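# Move mislabelled shelf cartons to the desk

## Task

On the wall shelf, each carton in the row should sit above the label showing its own part number. Take every carton that sits over a non-matching label and put it on the desk. Cartons already over their correct label must stay exactly where they are, neither displaced nor rotated. The robot must not tip over or finish leaning. The result must hold on its own, without the robot supporting anything. At the end, open the gripper and pull the robot away.

## Robot and tools

ROBOT. A Hello Robot Stretch 3 in simulation with one arm. The base has two drive wheels, is 0.33 m long and 0.34 m wide, and cannot move sideways. A lift rides up a mast and the arm telescopes out toward the robot's RIGHT side, so to shift the gripper forward or back you drive the base. Spinning in place pivots about a point 0.05 m behind the front edge. Fully retracted with the wrist folded, the wrist pokes up to 0.06 m beyond the right side and a spin sweeps a 0.28 m radius; an unfolded level gripper reaches past that. Each finger pad can squeeze with only about 25 N here, so heavy or slick cartons may slip.

FRAMES. Base frame: origin on the floor halfway between the drive wheels, x forward, y left, z up. hand_pose is reported in this frame, located where the closed fingertips meet; with all wrist joints at zero its x axis is up, y points back toward the mast, z toward the rear. The odometry frame is where the base frame was when the scene began.

execute_actions. Arguments: actions, a list holding zero or one action (empty just reports state and images), and cameras, a list from head_camera, nav_camera, wrist_camera, all (omitted, null or ["all"] gives all; [] gives none; a bad name rejects the call). An action may contain base, joints, contact_limits; its motions begin together.
- base: exactly one key. translate_m is a relative drive in metres, -1 to 1, positive forward, measured from the base position in the latest reported state. rotate_rad is a relative turn in radians, -3.2 to 3.2, positive counter-clockwise seen from above.
- joints: absolute targets, one number per named joint (not a list). lift_m 0 to 1.1 m (arm height). arm_m 0 to 0.52 m (extension). wrist_yaw_rad -1.345 to 4.42 (0 along the arm, positive swings toward the front, 3.0 folds over the base). wrist_pitch_rad -1.57 to 0.451 (0 level, negative tips fingers down). wrist_roll_rad -2.911 to 2.911 (0 fingers side by side, level). gripper_m -0.089 to 0.179 (larger is wider; actual fingertip gap is about 0.007 less when nearly shut, 0.025 less when wide, zero below 0.007). head_pan_rad -3.953 to 1.73 (0 forward, positive left, -1.57 looks along the arm). head_tilt_rad -1.53 to 0.419 (negative looks down). Done tolerances: ±0.004 for lift, arm, gripper; ±0.02 for yaw, roll, head; ±0.05 for pitch.
- contact_limits: {"arm_m": effort percent 1 to 100}; the arm stops (contact_stop) when its effort hits that value and holds no harder until the next action. Smaller is softer but too small halts immediately; values over the maximum are clipped.
Omitted joints or base may still drive toward earlier targets without status showing it. Unknown keys or out-of-range numbers reject the whole call with no motion. No action runs over 15 s. If a result reports a stop, any later execute_actions, wait or finished_scene in that same reply is skipped.

wait {seconds: 0 to 10}: commands nothing, returns state and images. zoom_image {camera, region: [x0, y0, x1, y1] pixels, top-left origin, at most 504 by 504}: enlarges part of that camera's most recent full image. finished_scene {scene: current scene number}: irreversibly ends the scene after the last command has been held and reports success.

RESULTS. pictures lists the cameras in image order. base_status and joint_status: done (for the base, wheels turned the commanded amount even if slipping), off_target (stopped short, may still be pushing), contact_stop, time_out, torque_fault (after these the old target is dropped). on_its_own covers uncommanded parts; "held at" there is the held target, not the position. joint_positions gives current values. motor_effort is percent of maximum, positive toward higher joint values, with the action's peak in brackets; readings carry fixed biases and noise, so treat them loosely; efforts outside rest range suggest pushing or carrying. Positive wheel effort pushes forward. lidar_m: 12 distances in metres from the base origin, 30-degree sectors starting straight ahead and going counter-clockwise (4th left, 7th behind, 10th right), scanning a plane 0.17 m above the floor, range 0.15 to 12, "-" for nothing; it misses clear objects, thin legs and tabletops, and the robot hides parts of sectors 5, 6, 9, 10. wrist_depth_mm (45 to 1000) and head_depth_mm (280 to 4000, image sideways) are 7x7 grids of median depths, top-left first. base_odometry counts wheel turns only; heading -3.142 to 3.142, left positive; turned_by_wheels and turned_by_imu give turning since the previous result; base_tilt in degrees, forward and right positive, with up to about 4 degrees of fixed error.

GRIPPING. Close to a gripper_m below the carton width to hold; to let go, open at least 0.02 beyond where contact began. Readings and done do not confirm a grasp. Over-squeezing triggers a stall guard that weakens grip; send a new value to re-squeeze.

STOPS AND SAFETY. Lift and arm stop and go slack when pressing firmly; a slack lift may sag under load or keep pressing, and closing fingers on a surface can push it up. Base, wrist and head have no contact stop and keep shoving. A wrist servo pushed hard for several seconds shuts off for 10 s. Fold or unfold the wrist only with lift_m 0.32 to 0.95, wrist_pitch_rad -0.4, wrist_roll_rad near 0; once folded the lift may go down to 0.25. With wrist_yaw_rad below -0.4 keep pitch at -0.5 or lower. The base moves fast (0.30 m/s, 1.9 rad/s) only when stowed: lift_m under 0.30, arm_m under 0.03, wrist_yaw_rad above 2.54; otherwise 0.10 m/s and 0.63 rad/s. Pushing on something rigid with the gripper higher than about 0.45 m, a raised contact limit, or a repeated push after a contact_stop can tip the robot; so can driving while holding or hooking something fixed, or snagging furniture, especially in reverse. If tilted, reverse the last move in small steps, free the gripper, and lower lift_m to about 0.2. Avoid drops, slams, knocking cartons over and hard shoves. The robot keeps its last command while you think, and faster robot motion is preferred.

Each tool is called after ">>>" by a JSON object that holds its "api" and its "payload", one argument or row to a line.

## Session

>>> {"api": "execute_actions", "payload": {
  "actions": []
}}

Scene clock: 0.00 s.
base_odometry: x=+0.000 y=+0.000 heading=+0.000 (m, m, rad; odometry frame)
turned_by_wheels: +0.000 (rad since the last result)
turned_by_imu: +0.000 (rad since the last result)
base_tilt: forward=-0.5 right=+0.4 (deg)
lidar_m: 1.98 1.94 1.97 2.38 1.97 1.55 2.19 2.46 2.45 2.19 1.81 1.80
head_depth_mm: 1817 1828 1829 1830 1822 1846 1861 / 1933 1966 1967 1978 2001 2014 2022 / 2034 2131 2119 2159 2165 2166 2166 / 2004 2349 2317 2339 2351 2369 2304 / 2008 2576 2626 2636 2632 2692 2322 / 2006 2773 2803 2818 2856 2830 2323 / 1991 2585 2596 2581 2576 2569 2345
base_status: not commanded
joint_positions: lift_m=+0.579 arm_m=+0.000 wrist_yaw_rad=+2.893 wrist_pitch_rad=-0.359 wrist_roll_rad=+0.007 gripper_m=+0.037 head_pan_rad=+0.019 head_tilt_rad=-0.016
joint_status: not commanded
motor_effort: left_wheel=+0 right_wheel=+0 lift_m=+25 arm_m=+0 wrist_yaw_rad=+0 wrist_pitch_rad=+8 wrist_roll_rad=+0 gripper_m=+0 head_pan_rad=+0 head_tilt_rad=+2 (%)
hand_pose: x=+0.0357 y=+0.0796 z=+0.6050 quat_wxyz=(+0.212, +0.708, +0.039, +0.672) (m; base frame)
wrist_depth_mm: - - - - - - - / - - - - - - - / - - - - - - - / - - - - - - - / - - - - - - - / 915 914 - 929 896 915 901 / 793 795 764 781 784 785 773
pictures: head_camera (sideways: a quarter turn clockwise sets it upright), nav_camera (sideways: a quarter turn counterclockwise sets it upright), wrist_camera
Images, in order (width x height): head_camera 896x504, nav_camera 672x504, wrist_camera 644x364.

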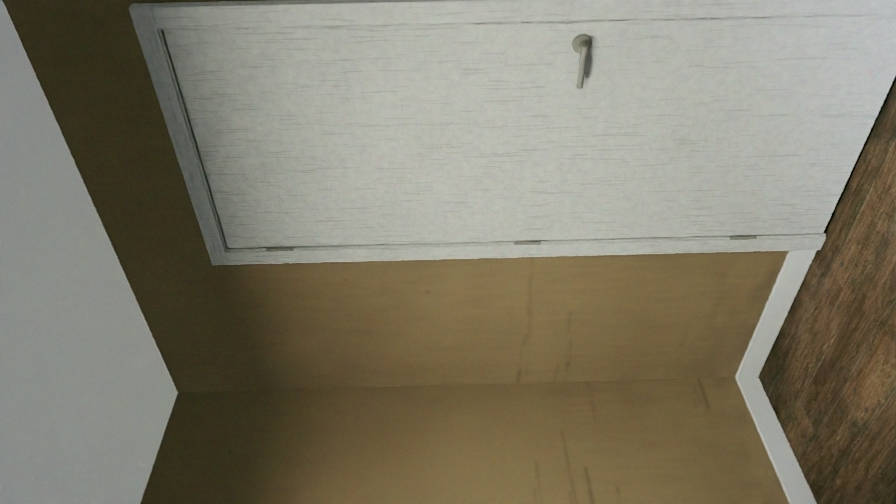

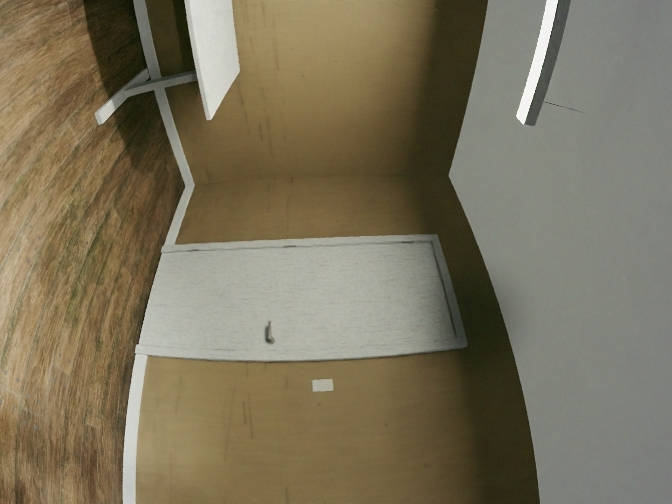

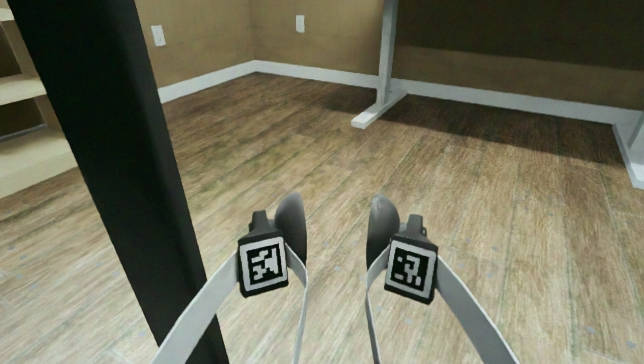

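>>> {"api": "execute_actions", "payload": {
  "actions": [
    {"joints": {"head_pan_rad": 1.6, "head_tilt_rad": -0.3}}
  ],
  "cameras": ["head_camera", "nav_camera"]
}}

Scene clock: 2.77 s.
base_odometry: x=+0.000 y=+0.000 heading=+0.000 (m, m, rad; odometry frame)
turned_by_wheels: +0.000 (rad since the last result)
turned_by_imu: +0.000 (rad since the last result)
base_tilt: forward=-0.5 right=+0.4 (deg)
lidar_m: 1.98 1.94 1.98 2.37 1.97 1.56 2.19 2.45 2.44 2.19 1.81 1.80
head_depth_mm: 2170 2261 2369 2415 2564 1991 1568 / 2354 2447 2578 2705 2751 2012 1571 / 2518 2637 2769 2955 2819 2035 1585 / 2635 2753 2929 3097 2816 2042 1580 / 2395 2547 2610 2773 2755 2063 1601 / 2213 2294 2388 2472 2532 2057 1595 / 2017 2096 2162 2244 2346 2078 1598
base_status: not commanded
joint_positions: lift_m=+0.579 arm_m=+0.000 wrist_yaw_rad=+2.893 wrist_pitch_rad=-0.359 wrist_roll_rad=+0.007 gripper_m=+0.037 head_pan_rad=+1.593 head_tilt_rad=-0.296
joint_status: all done
motor_effort: left_wheel=+0(1) right_wheel=+0(0) lift_m=+25(26) arm_m=+0(0) wrist_yaw_rad=+0(0) wrist_pitch_rad=+8(8) wrist_roll_rad=+0(0) gripper_m=+1(0) head_pan_rad=+4(41) head_tilt_rad=-1(14) (%)
hand_pose: x=+0.0357 y=+0.0796 z=+0.6050 quat_wxyz=(+0.212, +0.708, +0.039, +0.672) (m; base frame)
wrist_depth_mm: - - - - - - - / - - - - - - - / - - - - - - - / - - - - - - - / - - - - - - - / 873 888 - 930 870 910 908 / 775 782 772 771 775 799 797
pictures: head_camera (sideways: a quarter turn clockwise sets it upright), nav_camera (sideways: a quarter turn counterclockwise sets it upright)
Images, in order (width x height): head_camera 896x504, nav_camera 672x504.

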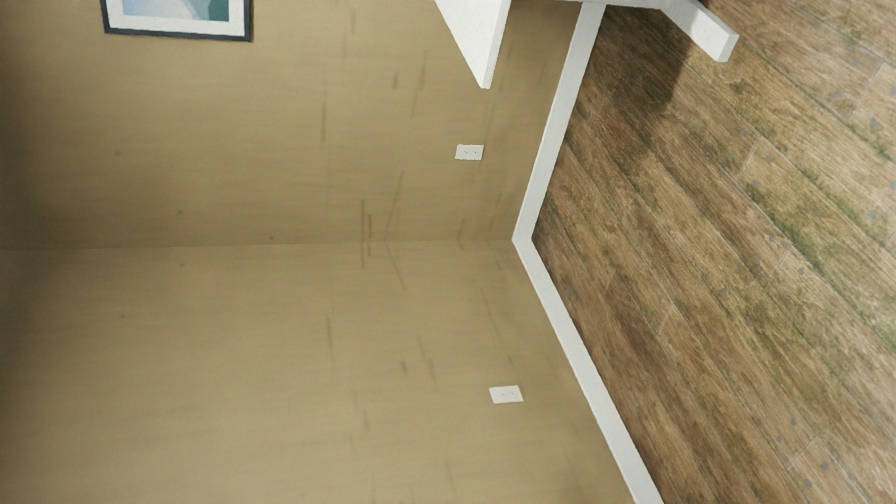

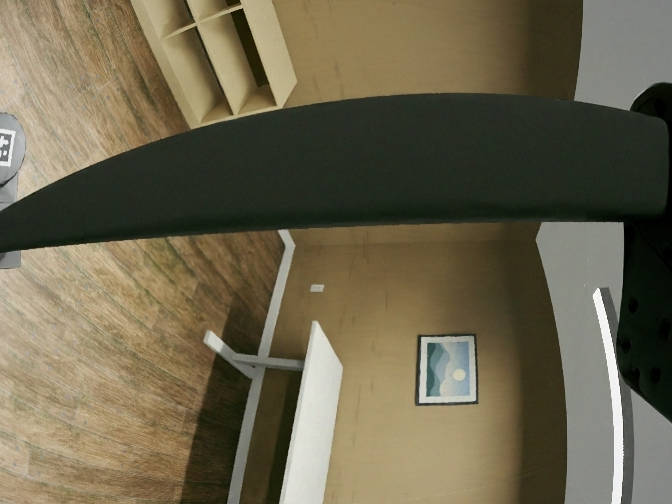

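>>> {"api": "execute_actions", "payload": {
  "actions": [
    {"joints": {"head_pan_rad": -2.2, "head_tilt_rad": -0.2}}
  ],
  "cameras": ["head_camera", "nav_camera"]
}}

Scene clock: 6.80 s.
base_odometry: x=+0.000 y=+0.000 heading=+0.000 (m, m, rad; odometry frame)
turned_by_wheels: +0.000 (rad since the last result)
turned_by_imu: +0.000 (rad since the last result)
base_tilt: forward=-0.5 right=+0.4 (deg)
lidar_m: 1.99 1.94 1.97 2.38 1.97 1.56 2.19 2.45 2.44 2.18 1.81 1.80
head_depth_mm: 2195 2255 2339 2429 2572 2272 1725 / 2200 2291 2373 2442 2584 2286 1723 / 2217 2321 2397 2452 2628 2284 1733 / 2243 2328 2405 2458 2606 2298 1751 / 2258 2347 2407 2412 2643 2322 1739 / 2259 2370 2467 2528 2652 2333 1754 / 2275 2356 2471 2565 2687 2339 1774
base_status: not commanded
joint_positions: lift_m=+0.579 arm_m=+0.000 wrist_yaw_rad=+2.893 wrist_pitch_rad=-0.359 wrist_roll_rad=+0.007 gripper_m=+0.037 head_pan_rad=-2.193 head_tilt_rad=-0.211
joint_status: all done
motor_effort: left_wheel=+0(0) right_wheel=+0(0) lift_m=+26(26) arm_m=+1(0) wrist_yaw_rad=+0(1) wrist_pitch_rad=+8(9) wrist_roll_rad=+0(0) gripper_m=+0(0) head_pan_rad=-2(43) head_tilt_rad=+4(10) (%)
hand_pose: x=+0.0357 y=+0.0796 z=+0.6050 quat_wxyz=(+0.212, +0.708, +0.039, +0.672) (m; base frame)
wrist_depth_mm: - - - - - - - / - - - - - - - / - - - - - - - / - - - - - - - / - - - - - - - / 942 915 - 927 875 932 903 / 799 762 750 791 817 799 763
pictures: head_camera (sideways: a quarter turn clockwise sets it upright), nav_camera (sideways: a quarter turn counterclockwise sets it upright)
Images, in order (width x height): head_camera 896x504, nav_camera 672x504.

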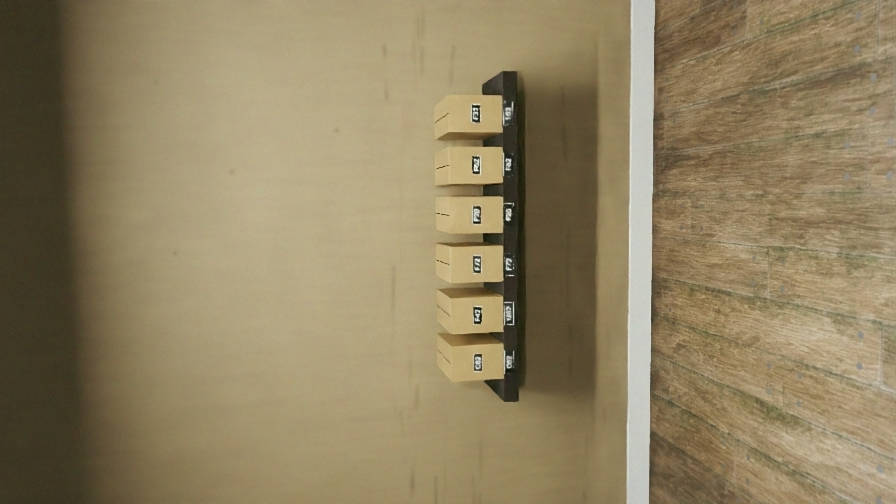

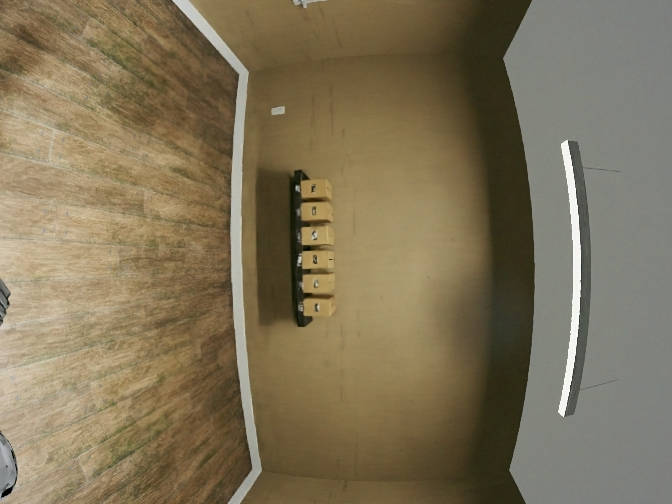

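>>> {"api": "zoom_image", "payload": {
  "camera": "head_camera",
  "region": [400, 60, 560, 240]
}}

>>> {"api": "zoom_image", "payload": {
  "camera": "head_camera",
  "region": [400, 230, 560, 410]
}}

Region (400, 60, 560, 240) of head_camera's 896x504 image, scaled by 2.800, with more detail than that image has.

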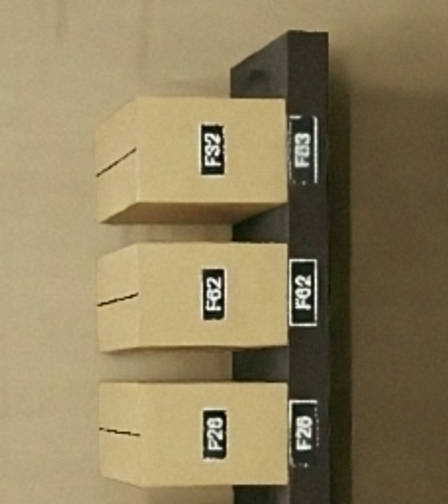

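Region (400, 230, 560, 410) of head_camera's 896x504 image, scaled by 2.800, with more detail than that image has.

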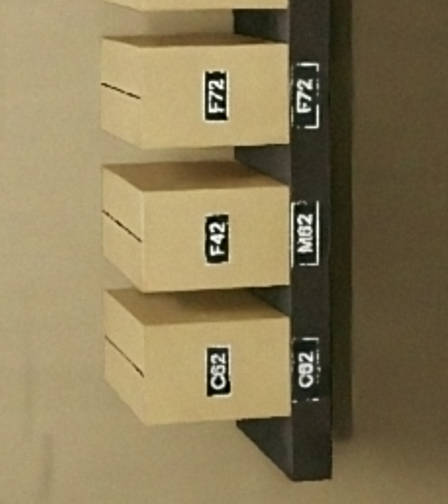

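>>> {"api": "execute_actions", "payload": {
  "actions": [
    {"base": {"rotate_rad": 0.68}, "joints": {"lift_m": 0.285, "head_pan_rad": -2.95, "head_tilt_rad": -0.4}}
  ],
  "cameras": []
}}

>>> {"api": "execute_actions", "payload": {
  "actions": [
    {"base": {"translate_m": -1.0}}
  ],
  "cameras": ["head_camera"]
}}

Scene clock: 49.77 s.
base_odometry: x=+0.000 y=+0.000 heading=+0.680 (m, m, rad; odometry frame)
turned_by_wheels: +0.680 (rad since the last result)
turned_by_imu: +0.673 (rad since the last result)
base_tilt: forward=-0.6 right=+0.4 (deg)
lidar_m: 1.94 1.98 2.17 1.70 1.97 2.40 2.44 2.45 1.99 1.80 1.81 2.18
head_depth_mm: 2138 2270 2442 2653 2328 1775 1428 / 2145 2274 2437 2661 2339 1784 1448 / 2151 2285 2379 2638 2376 1795 1454 / 2150 2291 2402 2634 2385 1792 1459 / 2124 2286 2381 2655 2401 1811 1457 / 2128 2317 2275 2639 2406 1825 1458 / 2128 2301 2466 2649 2413 1832 1474
base_status: done
joint_positions: lift_m=+0.286 arm_m=+0.000 wrist_yaw_rad=+2.893 wrist_pitch_rad=-0.360 wrist_roll_rad=+0.007 gripper_m=+0.037 head_pan_rad=-2.943 head_tilt_rad=-0.395
joint_status: all done
motor_effort: left_wheel=-2(7) right_wheel=+4(8) lift_m=+10(21) arm_m=+0(1) wrist_yaw_rad=-1(0) wrist_pitch_rad=+9(8) wrist_roll_rad=+0(0) gripper_m=+0(0) head_pan_rad=-3(39) head_tilt_rad=-1(11) (%)
hand_pose: x=+0.0357 y=+0.0795 z=+0.3116 quat_wxyz=(+0.212, +0.708, +0.039, +0.672) (m; base frame)
wrist_depth_mm: - - - - - - - / - - - - - - - / - - - - - - - / 814 - 809 839 798 813 800 / 641 - 657 647 651 633 639 / 548 534 - 541 520 543 531 / 462 478 - 460 461 456 450
pictures: none
No camera images: the call's "cameras" was empty. Leave "cameras" out to get every camera's image.

Scene clock: 54.70 s.
base_odometry: x=-0.778 y=-0.629 heading=+0.680 (m, m, rad; odometry frame)
turned_by_wheels: +0.000 (rad since the last result)
turned_by_imu: -0.002 (rad since the last result)
base_tilt: forward=-0.5 right=+0.4 (deg)
lidar_m: 2.93 2.90 1.74 1.45 1.80 1.61 1.45 1.46 1.78 1.98 1.98 2.41
head_depth_mm: 1254 1334 1434 1555 1692 1770 1435 / 1249 1340 1436 1558 1667 1777 1449 / 1256 1335 1434 1314 1685 1771 1440 / 1247 1343 1443 1311 1686 1768 1456 / 1241 1338 1428 1310 1677 1777 1455 / 1243 1330 1433 1308 1671 1754 1461 / 1246 1335 1425 1310 1677 1770 1461
base_status: done
joint_positions: lift_m=+0.286 arm_m=+0.000 wrist_yaw_rad=+2.893 wrist_pitch_rad=-0.360 wrist_roll_rad=+0.007 gripper_m=+0.037 head_pan_rad=-2.943 head_tilt_rad=-0.396
joint_status: not commanded
motor_effort: left_wheel=-2(11) right_wheel=+4(8) lift_m=+10(10) arm_m=+0(1) wrist_yaw_rad=+0(0) wrist_pitch_rad=+8(8) wrist_roll_rad=+0(0) gripper_m=+0(0) head_pan_rad=-4(4) head_tilt_rad=-1(1) (%)
hand_pose: x=+0.0357 y=+0.0795 z=+0.3116 quat_wxyz=(+0.212, +0.708, +0.039, +0.672) (m; base frame)
wrist_depth_mm: - - - - - - - / - - - - - - - / - - - - - - - / 817 - 815 819 794 812 791 / 658 - 658 642 663 637 650 / 546 540 - 535 510 536 539 / 467 475 - 470 457 463 461
pictures: head_camera (sideways: a quarter turn clockwise sets it upright)
Images, in order (width x height): head_camera 896x504.

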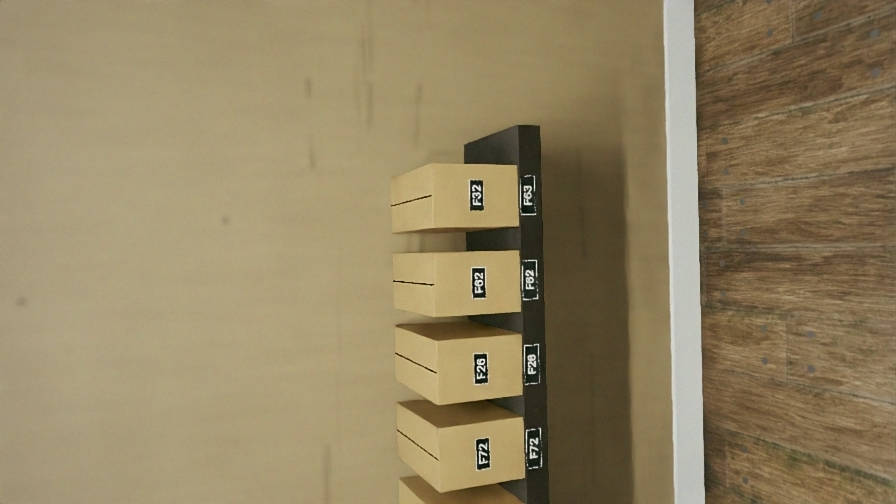

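>>> {"api": "zoom_image", "payload": {
  "camera": "head_camera",
  "region": [380, 120, 580, 320]
}}

>>> {"api": "zoom_image", "payload": {
  "camera": "head_camera",
  "region": [400, 310, 594, 504]
}}

Region (380, 120, 580, 320) of head_camera's 896x504 image, scaled by 2.520, with more detail than that image has.

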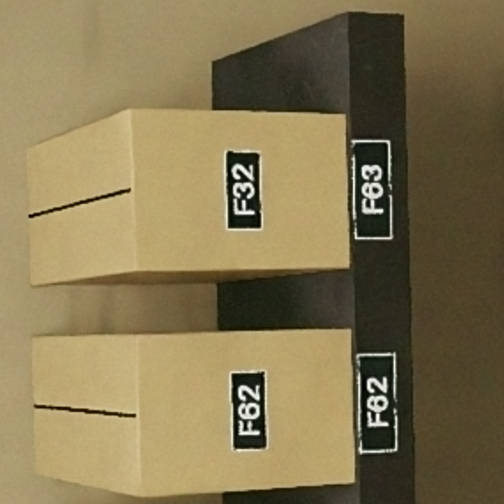

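Region (400, 310, 594, 504) of head_camera's 896x504 image, scaled by 2.598, with more detail than that image has.

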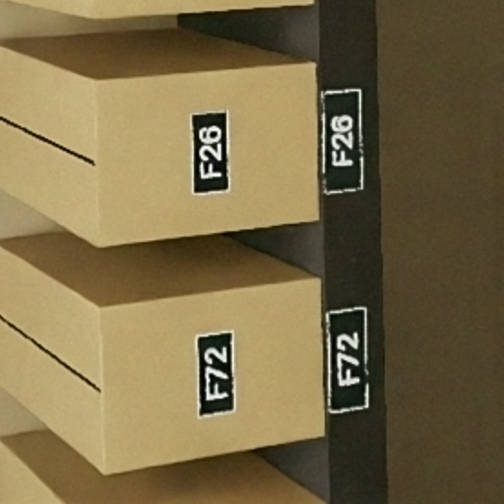

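>>> {"api": "execute_actions", "payload": {
  "actions": [
    {"base": {"translate_m": -0.66}, "joints": {"lift_m": 0.294, "wrist_pitch_rad": -0.4}}
  ],
  "cameras": []
}}

>>> {"api": "execute_actions", "payload": {
  "actions": [
    {"base": {"rotate_rad": -1.37}, "joints": {"lift_m": 0.75, "wrist_yaw_rad": 0.0, "head_pan_rad": -1.57, "head_tilt_rad": -0.7, "gripper_m": 0.165}}
  ]
}}

Scene clock: 91.07 s.
base_odometry: x=-1.291 y=-1.043 heading=+0.680 (m, m, rad; odometry frame)
turned_by_wheels: +0.000 (rad since the last result)
turned_by_imu: -0.002 (rad since the last result)
base_tilt: forward=-0.5 right=+0.3 (deg)
lidar_m: 3.60 2.63 1.68 1.67 1.42 0.89 0.81 0.81 0.98 1.90 2.11 2.55
head_depth_mm: 670 718 769 833 905 990 1089 / 671 716 772 831 904 987 1089 / 671 716 769 827 902 836 737 / 669 715 770 831 813 668 715 / 672 718 772 828 870 694 729 / 670 717 770 830 825 677 714 / 670 717 769 831 871 673 728
base_status: done
joint_positions: lift_m=+0.293 arm_m=+0.000 wrist_yaw_rad=+2.893 wrist_pitch_rad=-0.414 wrist_roll_rad=+0.007 gripper_m=+0.037 head_pan_rad=-2.943 head_tilt_rad=-0.396
joint_status: all done
motor_effort: left_wheel=-2(10) right_wheel=+4(7) lift_m=+36(38) arm_m=+1(0) wrist_yaw_rad=+0(0) wrist_pitch_rad=+8(8) wrist_roll_rad=+0(0) gripper_m=+0(0) head_pan_rad=-3(3) head_tilt_rad=-1(1) (%)
hand_pose: x=+0.0341 y=+0.0733 z=+0.3069 quat_wxyz=(+0.231, +0.707, +0.058, +0.666) (m; base frame)
wrist_depth_mm: - - - - - - - / - - - - - - - / 982 - 990 961 996 971 964 / 783 - 779 729 741 752 740 / 622 600 642 607 627 609 604 / 520 515 - 529 493 523 511 / 463 - - 454 449 441 450
pictures: none
No camera images: the call's "cameras" was empty. Leave "cameras" out to get every camera's image.

Scene clock: 96.03 s.
base_odometry: x=-1.291 y=-1.043 heading=-0.690 (m, m, rad; odometry frame)
turned_by_wheels: -1.370 (rad since the last result)
turned_by_imu: -1.356 (rad since the last result)
base_tilt: forward=-0.5 right=+0.4 (deg)
lidar_m: 2.09 2.19 3.03 3.54 2.15 1.68 1.67 1.12 0.83 0.81 0.84 1.17
head_depth_mm: 675 756 862 999 1183 1349 1255 / 673 755 861 997 1179 1332 1251 / 670 755 858 946 837 1364 - / 672 754 832 704 779 1359 1186 / 671 751 839 743 810 1345 1208 / 670 748 833 724 775 1353 1212 / 667 748 833 728 785 1356 1223
base_status: done
joint_positions: lift_m=+0.749 arm_m=+0.000 wrist_yaw_rad=+0.000 wrist_pitch_rad=-0.414 wrist_roll_rad=+0.007 gripper_m=+0.165 head_pan_rad=-1.577 head_tilt_rad=-0.692
joint_status: all done
motor_effort: left_wheel=+4(9) right_wheel=-4(9) lift_m=+36(37) arm_m=+0(0) wrist_yaw_rad=+0(3) wrist_pitch_rad=+8(8) wrist_roll_rad=+0(0) gripper_m=+1(99) head_pan_rad=+3(42) head_tilt_rad=-3(16) (%)
hand_pose: x=-0.0215 y=-0.3696 z=+0.7629 quat_wxyz=(+0.690, +0.145, -0.694, -0.146) (m; base frame)
wrist_depth_mm: 301 289 307 281 501 502 492 / 331 321 321 307 544 545 530 / 366 346 352 331 525 605 578 / 384 382 375 370 382 644 658 / 813 775 762 775 753 733 698 / 924 913 882 861 842 829 798 / 918 926 928 943 915 874 871
pictures: head_camera (sideways: a quarter turn clockwise sets it upright), nav_camera (sideways: a quarter turn counterclockwise sets it upright), wrist_camera
Images, in order (width x height): head_camera 896x504, nav_camera 672x504, wrist_camera 644x364.

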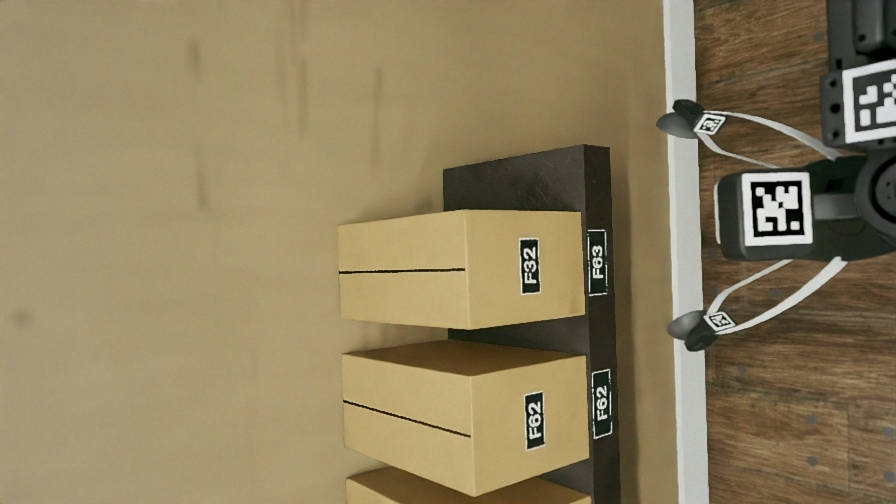

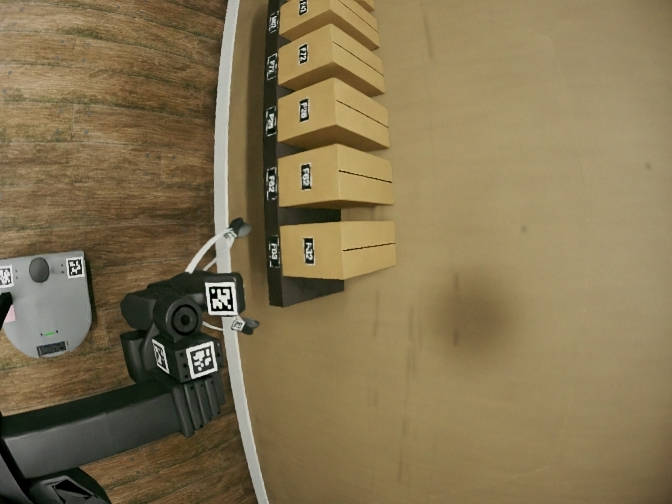

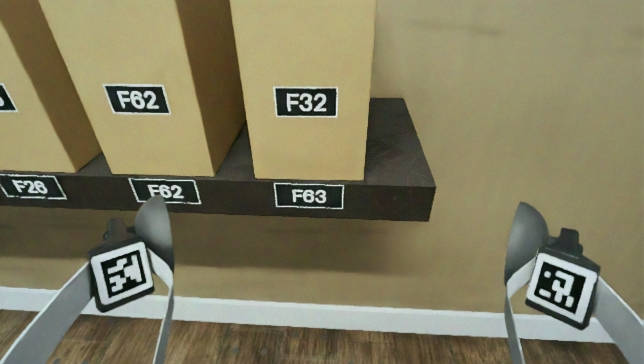

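>>> {"api": "zoom_image", "payload": {
  "camera": "head_camera",
  "region": [600, 80, 896, 376]
}}

Region (600, 80, 896, 376) of head_camera's 896x504 image, scaled by 1.703, with more detail than that image has.

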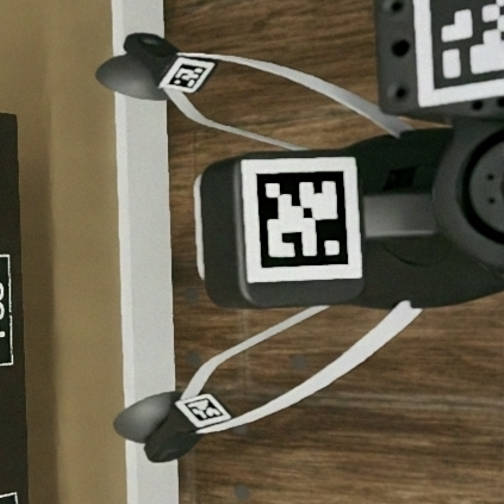

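>>> {"api": "zoom_image", "payload": {
  "camera": "head_camera",
  "region": [320, 190, 634, 504]
}}

Region (320, 190, 634, 504) of head_camera's 896x504 image, scaled by 1.605, with more detail than that image has.

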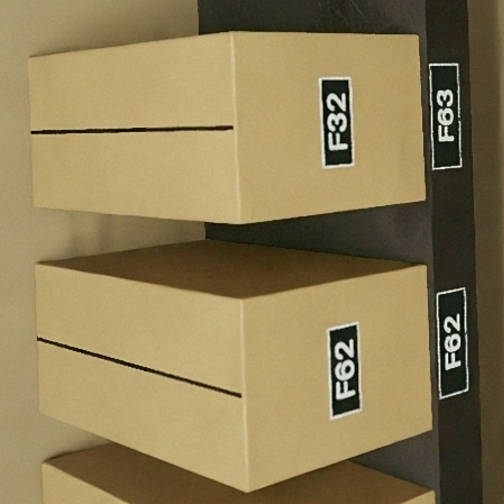

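>>> {"api": "execute_actions", "payload": {
  "actions": [
    {"base": {"rotate_rad": -0.02}, "joints": {"lift_m": 1.06, "wrist_pitch_rad": -1.25, "arm_m": 0.2, "gripper_m": 0.155, "head_tilt_rad": -0.6}}
  ]
}}

Scene clock: 136.43 s.
base_odometry: x=-1.291 y=-1.043 heading=-0.710 (m, m, rad; odometry frame)
turned_by_wheels: -0.020 (rad since the last result)
turned_by_imu: -0.020 (rad since the last result)
base_tilt: forward=-0.5 right=+0.4 (deg)
lidar_m: 2.09 2.17 2.97 3.52 2.12 1.67 1.67 1.15 0.84 0.80 0.83 1.14
head_depth_mm: - 741 850 942 1088 1276 1255 / - - 857 938 1102 1271 1258 / 651 - - 973 893 1267 1249 / 654 737 - 703 706 1259 1264 / 662 731 816 874 718 1244 1264 / 660 730 812 814 713 1238 1264 / 655 724 807 831 693 1235 1272
base_status: done
joint_positions: lift_m=+1.059 arm_m=+0.200 wrist_yaw_rad=+0.000 wrist_pitch_rad=-1.251 wrist_roll_rad=+0.007 gripper_m=+0.155 head_pan_rad=-1.577 head_tilt_rad=-0.606
joint_status: all done
motor_effort: left_wheel=+3(8) right_wheel=-4(9) lift_m=+36(36) arm_m=+3(3) wrist_yaw_rad=+0(1) wrist_pitch_rad=+1(8) wrist_roll_rad=+0(0) gripper_m=+0(100) head_pan_rad=+4(4) head_tilt_rad=+2(6) (%)
hand_pose: x=-0.0216 y=-0.4024 z=+0.9472 quat_wxyz=(+0.571, +0.413, -0.575, -0.416) (m; base frame)
wrist_depth_mm: 295 291 286 284 613 669 659 / 375 341 366 333 793 932 914 / - - 504 489 - - - / - - - - - - - / - - - - - - - / - - - - - - - / - - - - - - -
pictures: head_camera (sideways: a quarter turn clockwise sets it upright), nav_camera (sideways: a quarter turn counterclockwise sets it upright), wrist_camera
Images, in order (width x height): head_camera 896x504, nav_camera 672x504, wrist_camera 644x364.

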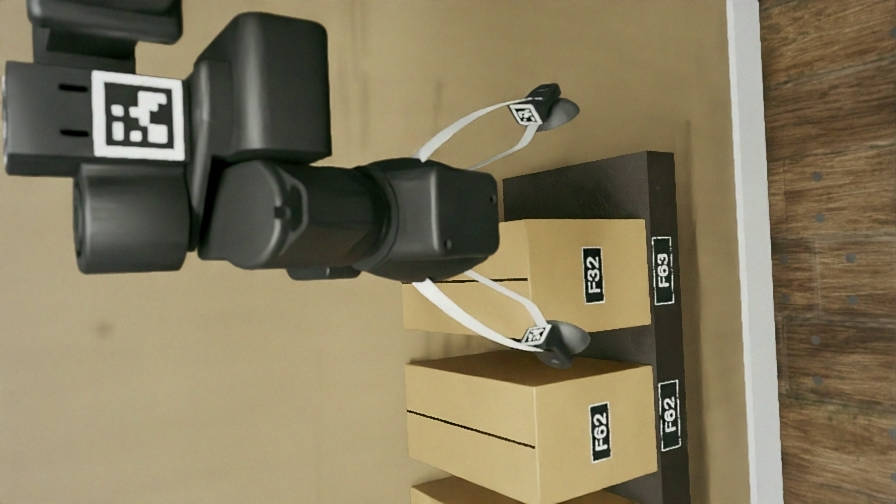

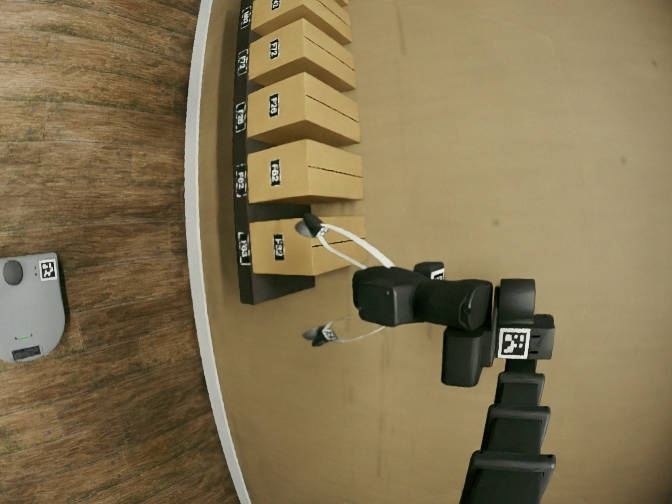

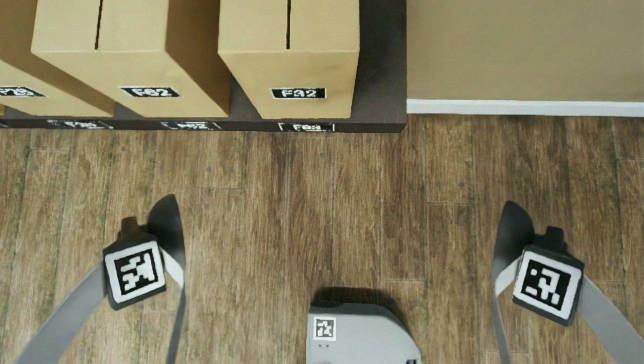

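>>> {"api": "execute_actions", "payload": {
  "actions": [
    {"base": {"translate_m": 0.035}, "joints": {"arm_m": 0.46, "lift_m": 1.04}}
  ],
  "cameras": ["head_camera", "wrist_camera"]
}}

Scene clock: 144.57 s.
base_odometry: x=-1.265 y=-1.066 heading=-0.710 (m, m, rad; odometry frame)
turned_by_wheels: +0.000 (rad since the last result)
turned_by_imu: +0.000 (rad since the last result)
base_tilt: forward=-0.5 right=+0.3 (deg)
lidar_m: 2.06 2.14 2.92 3.53 2.15 1.70 1.70 1.15 0.84 0.80 0.84 1.14
head_depth_mm: 655 769 829 942 1084 1282 1256 / 649 750 825 937 1058 1272 1257 / 643 760 824 915 810 1260 1255 / 653 - 847 786 705 1249 1267 / 661 730 813 856 769 1246 1265 / 659 726 813 792 699 1234 1270 / 657 726 811 827 727 1238 1270
base_status: done
joint_positions: lift_m=+1.041 arm_m=+0.460 wrist_yaw_rad=+0.000 wrist_pitch_rad=-1.251 wrist_roll_rad=+0.007 gripper_m=+0.155 head_pan_rad=-1.577 head_tilt_rad=-0.606
joint_status: all done
motor_effort: left_wheel=+2(8) right_wheel=-3(6) lift_m=+10(31) arm_m=+3(4) wrist_yaw_rad=-1(0) wrist_pitch_rad=+1(1) wrist_roll_rad=+0(0) gripper_m=+0(0) head_pan_rad=+3(3) head_tilt_rad=+2(2) (%)
hand_pose: x=-0.0216 y=-0.6622 z=+0.9285 quat_wxyz=(+0.571, +0.413, -0.575, -0.416) (m; base frame)
wrist_depth_mm: 239 239 235 234 230 227 224 / 266 263 283 260 273 306 302 / 262 258 290 250 391 478 468 / 253 252 267 246 430 961 968 / 252 250 267 243 417 - - / 244 - 270 238 402 - - / 240 238 271 233 404 - -
pictures: head_camera (sideways: a quarter turn clockwise sets it upright), wrist_camera
Images, in order (width x height): head_camera 896x504, wrist_camera 644x364.

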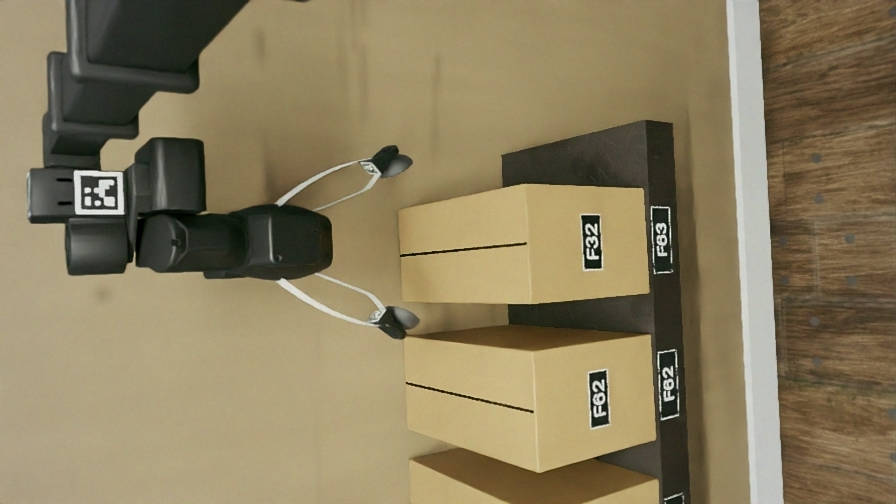

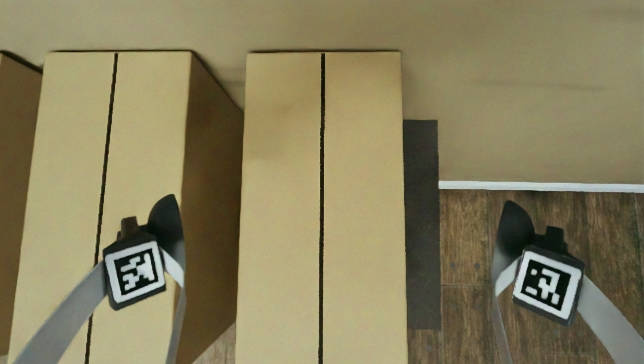

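>>> {"api": "execute_actions", "payload": {
  "actions": [
    {"base": {"translate_m": 0.008}, "joints": {"arm_m": 0.477, "lift_m": 0.997}}
  ],
  "cameras": ["head_camera", "wrist_camera"]
}}

Scene clock: 161.37 s.
base_odometry: x=-1.259 y=-1.071 heading=-0.710 (m, m, rad; odometry frame)
turned_by_wheels: +0.000 (rad since the last result)
turned_by_imu: +0.000 (rad since the last result)
base_tilt: forward=-0.5 right=+0.4 (deg)
lidar_m: 2.05 2.13 2.91 3.95 2.14 1.71 1.71 1.15 0.84 0.80 0.83 1.14
head_depth_mm: 670 711 859 954 1078 1280 1252 / 668 - 826 934 1053 1276 1258 / 658 - 823 905 744 1262 1261 / 664 - 840 786 705 1255 1259 / 660 728 814 856 794 1243 1264 / 659 730 811 791 697 1245 1261 / 657 724 807 831 737 1227 1265
base_status: done
joint_positions: lift_m=+0.998 arm_m=+0.477 wrist_yaw_rad=+0.000 wrist_pitch_rad=-1.252 wrist_roll_rad=+0.007 gripper_m=+0.155 head_pan_rad=-1.577 head_tilt_rad=-0.606
joint_status: all done
motor_effort: left_wheel=+3(7) right_wheel=-3(8) lift_m=+10(13) arm_m=+3(4) wrist_yaw_rad=+0(0) wrist_pitch_rad=+1(1) wrist_roll_rad=+0(0) gripper_m=+0(0) head_pan_rad=+3(4) head_tilt_rad=+2(2) (%)
hand_pose: x=-0.0216 y=-0.6792 z=+0.8855 quat_wxyz=(+0.571, +0.413, -0.575, -0.416) (m; base frame)
wrist_depth_mm: 210 209 206 203 203 199 197 / 219 219 245 212 212 269 266 / 216 212 248 207 207 408 397 / 209 208 247 203 204 871 836 / 207 204 249 200 199 - - / 203 - 252 197 196 - - / 199 196 195 192 193 - 945
pictures: head_camera (sideways: a quarter turn clockwise sets it upright), wrist_camera
Images, in order (width x height): head_camera 896x504, wrist_camera 644x364.

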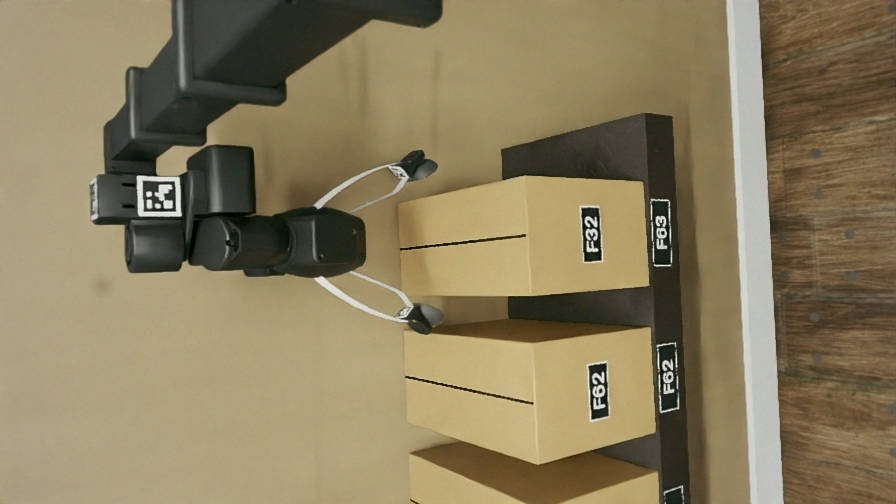

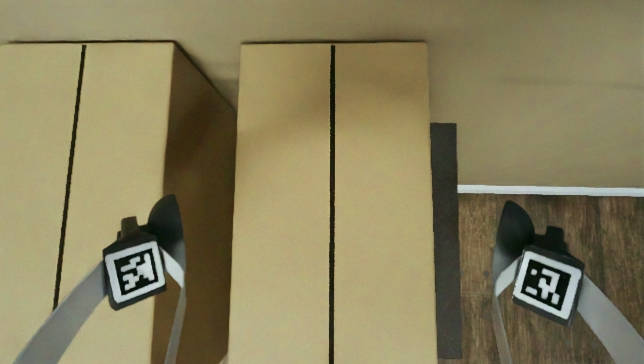

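>>> {"api": "zoom_image", "payload": {
  "camera": "head_camera",
  "region": [330, 130, 560, 360]
}}

Region (330, 130, 560, 360) of head_camera's 896x504 image, scaled by 2.191, with more detail than that image has.

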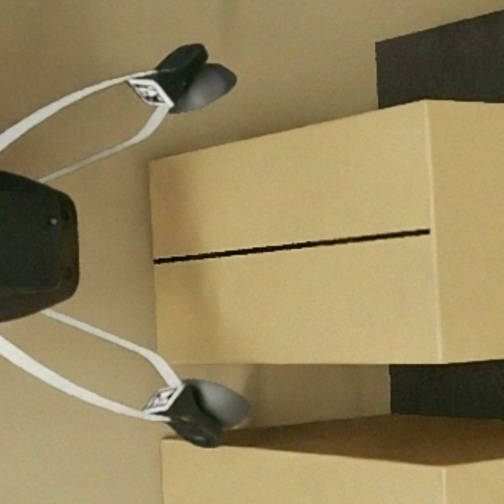

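>>> {"api": "execute_actions", "payload": {
  "actions": [
    {"joints": {"lift_m": 0.965, "gripper_m": 0.150}}
  ],
  "cameras": ["head_camera", "wrist_camera"]
}}

Scene clock: 187.87 s.
base_odometry: x=-1.259 y=-1.071 heading=-0.710 (m, m, rad; odometry frame)
turned_by_wheels: +0.000 (rad since the last result)
turned_by_imu: +0.000 (rad since the last result)
base_tilt: forward=-0.5 right=+0.4 (deg)
lidar_m: 2.05 2.13 2.90 3.95 2.15 1.71 1.71 1.15 0.84 0.81 0.84 1.14
head_depth_mm: 671 733 - 938 1085 1286 1252 / 669 712 847 932 1049 1274 1250 / 665 - 834 898 743 1262 1253 / 663 711 - 786 705 1260 1256 / 663 729 817 856 794 1246 1260 / 661 729 810 793 701 1239 1273 / 658 725 809 833 738 1230 1268
base_status: not commanded
joint_positions: lift_m=+0.966 arm_m=+0.477 wrist_yaw_rad=+0.000 wrist_pitch_rad=-1.252 wrist_roll_rad=+0.007 gripper_m=+0.150 head_pan_rad=-1.577 head_tilt_rad=-0.606
joint_status: all done
motor_effort: left_wheel=+3(3) right_wheel=-3(3) lift_m=+10(12) arm_m=+4(3) wrist_yaw_rad=+0(1) wrist_pitch_rad=+1(1) wrist_roll_rad=+0(0) gripper_m=+0(100) head_pan_rad=+3(3) head_tilt_rad=+2(2) (%)
hand_pose: x=-0.0216 y=-0.6792 z=+0.8535 quat_wxyz=(+0.571, +0.413, -0.575, -0.416) (m; base frame)
wrist_depth_mm: 187 189 187 182 181 199 198 / 183 185 180 179 178 268 266 / 180 181 178 175 175 407 403 / 176 182 175 172 171 820 824 / 174 174 170 168 167 972 979 / 171 211 167 165 164 952 - / - 183 164 162 161 946 944
pictures: head_camera (sideways: a quarter turn clockwise sets it upright), wrist_camera
Images, in order (width x height): head_camera 896x504, wrist_camera 644x364.

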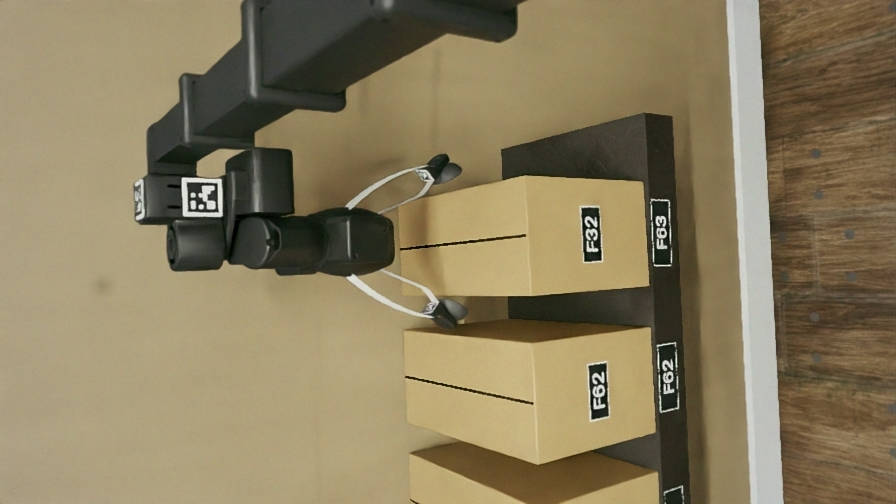

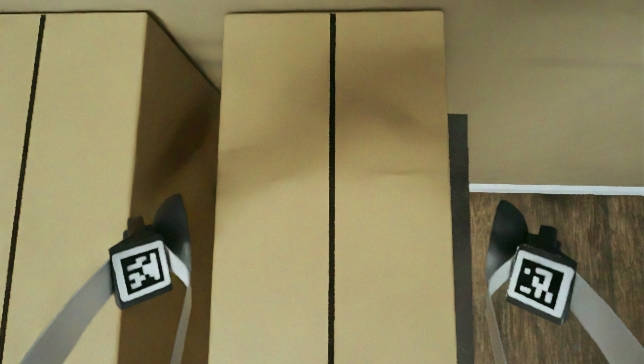

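>>> {"api": "zoom_image", "payload": {
  "camera": "head_camera",
  "region": [360, 140, 560, 350]
}}

Region (360, 140, 560, 350) of head_camera's 896x504 image, scaled by 2.400, with more detail than that image has; it fills the left 480 columns of this view, and the rest is white.

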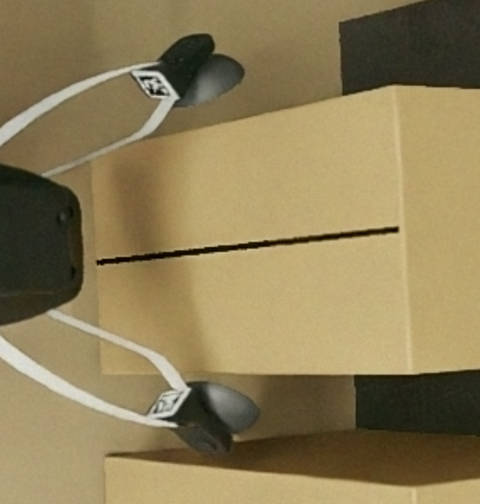

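>>> {"api": "execute_actions", "payload": {
  "actions": [
    {"base": {"translate_m": 0.002}, "joints": {"lift_m": 0.937}}
  ],
  "cameras": ["head_camera", "wrist_camera"]
}}

Scene clock: 193.60 s.
base_odometry: x=-1.257 y=-1.073 heading=-0.710 (m, m, rad; odometry frame)
turned_by_wheels: +0.000 (rad since the last result)
turned_by_imu: +0.000 (rad since the last result)
base_tilt: forward=-0.6 right=+0.4 (deg)
lidar_m: 2.05 2.13 2.90 3.53 2.15 1.71 1.71 1.15 0.84 0.81 0.83 1.14
head_depth_mm: 670 741 801 - 1111 1284 1248 / 670 727 - 938 1051 1269 1255 / 666 716 850 888 744 1259 1262 / 664 719 - 756 705 1255 1259 / 663 729 815 871 803 1248 1263 / 661 726 814 794 699 1245 1267 / 658 725 807 831 734 1233 1269
base_status: done
joint_positions: lift_m=+0.938 arm_m=+0.477 wrist_yaw_rad=+0.000 wrist_pitch_rad=-1.252 wrist_roll_rad=+0.007 gripper_m=+0.150 head_pan_rad=-1.577 head_tilt_rad=-0.606
joint_status: all done
motor_effort: left_wheel=+3(8) right_wheel=-3(7) lift_m=+10(8) arm_m=+3(3) wrist_yaw_rad=+0(1) wrist_pitch_rad=+2(1) wrist_roll_rad=+0(0) gripper_m=+0(0) head_pan_rad=+3(3) head_tilt_rad=+2(1) (%)
hand_pose: x=-0.0216 y=-0.6792 z=+0.8255 quat_wxyz=(+0.571, +0.413, -0.575, -0.416) (m; base frame)
wrist_depth_mm: 157 176 154 152 151 199 196 / 154 177 152 149 148 267 267 / 151 177 148 146 144 367 404 / 147 178 146 144 142 693 810 / 145 157 143 141 139 140 956 / 142 209 139 138 137 137 933 / - 178 138 136 135 920 941
pictures: head_camera (sideways: a quarter turn clockwise sets it upright), wrist_camera
Images, in order (width x height): head_camera 896x504, wrist_camera 644x364.

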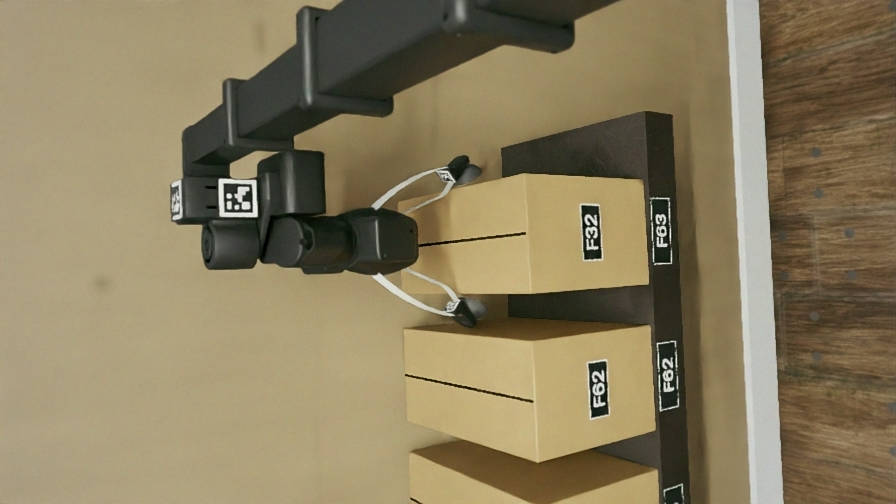

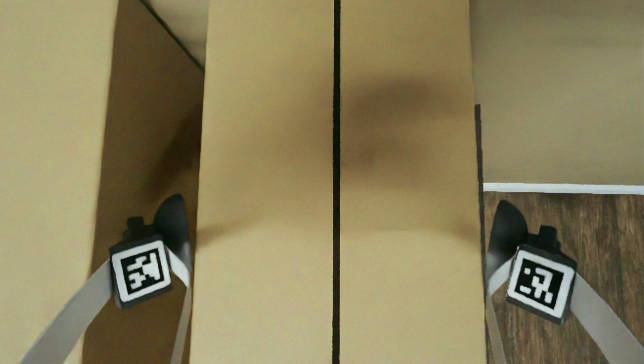

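>>> {"api": "zoom_image", "payload": {
  "camera": "head_camera",
  "region": [360, 140, 560, 350]
}}

Region (360, 140, 560, 350) of head_camera's 896x504 image, scaled by 2.400, with more detail than that image has; it fills the left 480 columns of this view, and the rest is white.

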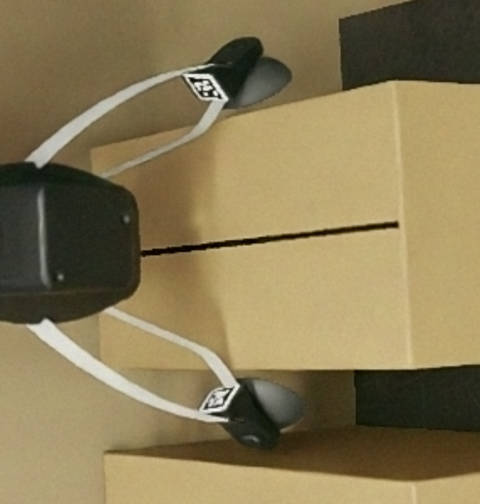

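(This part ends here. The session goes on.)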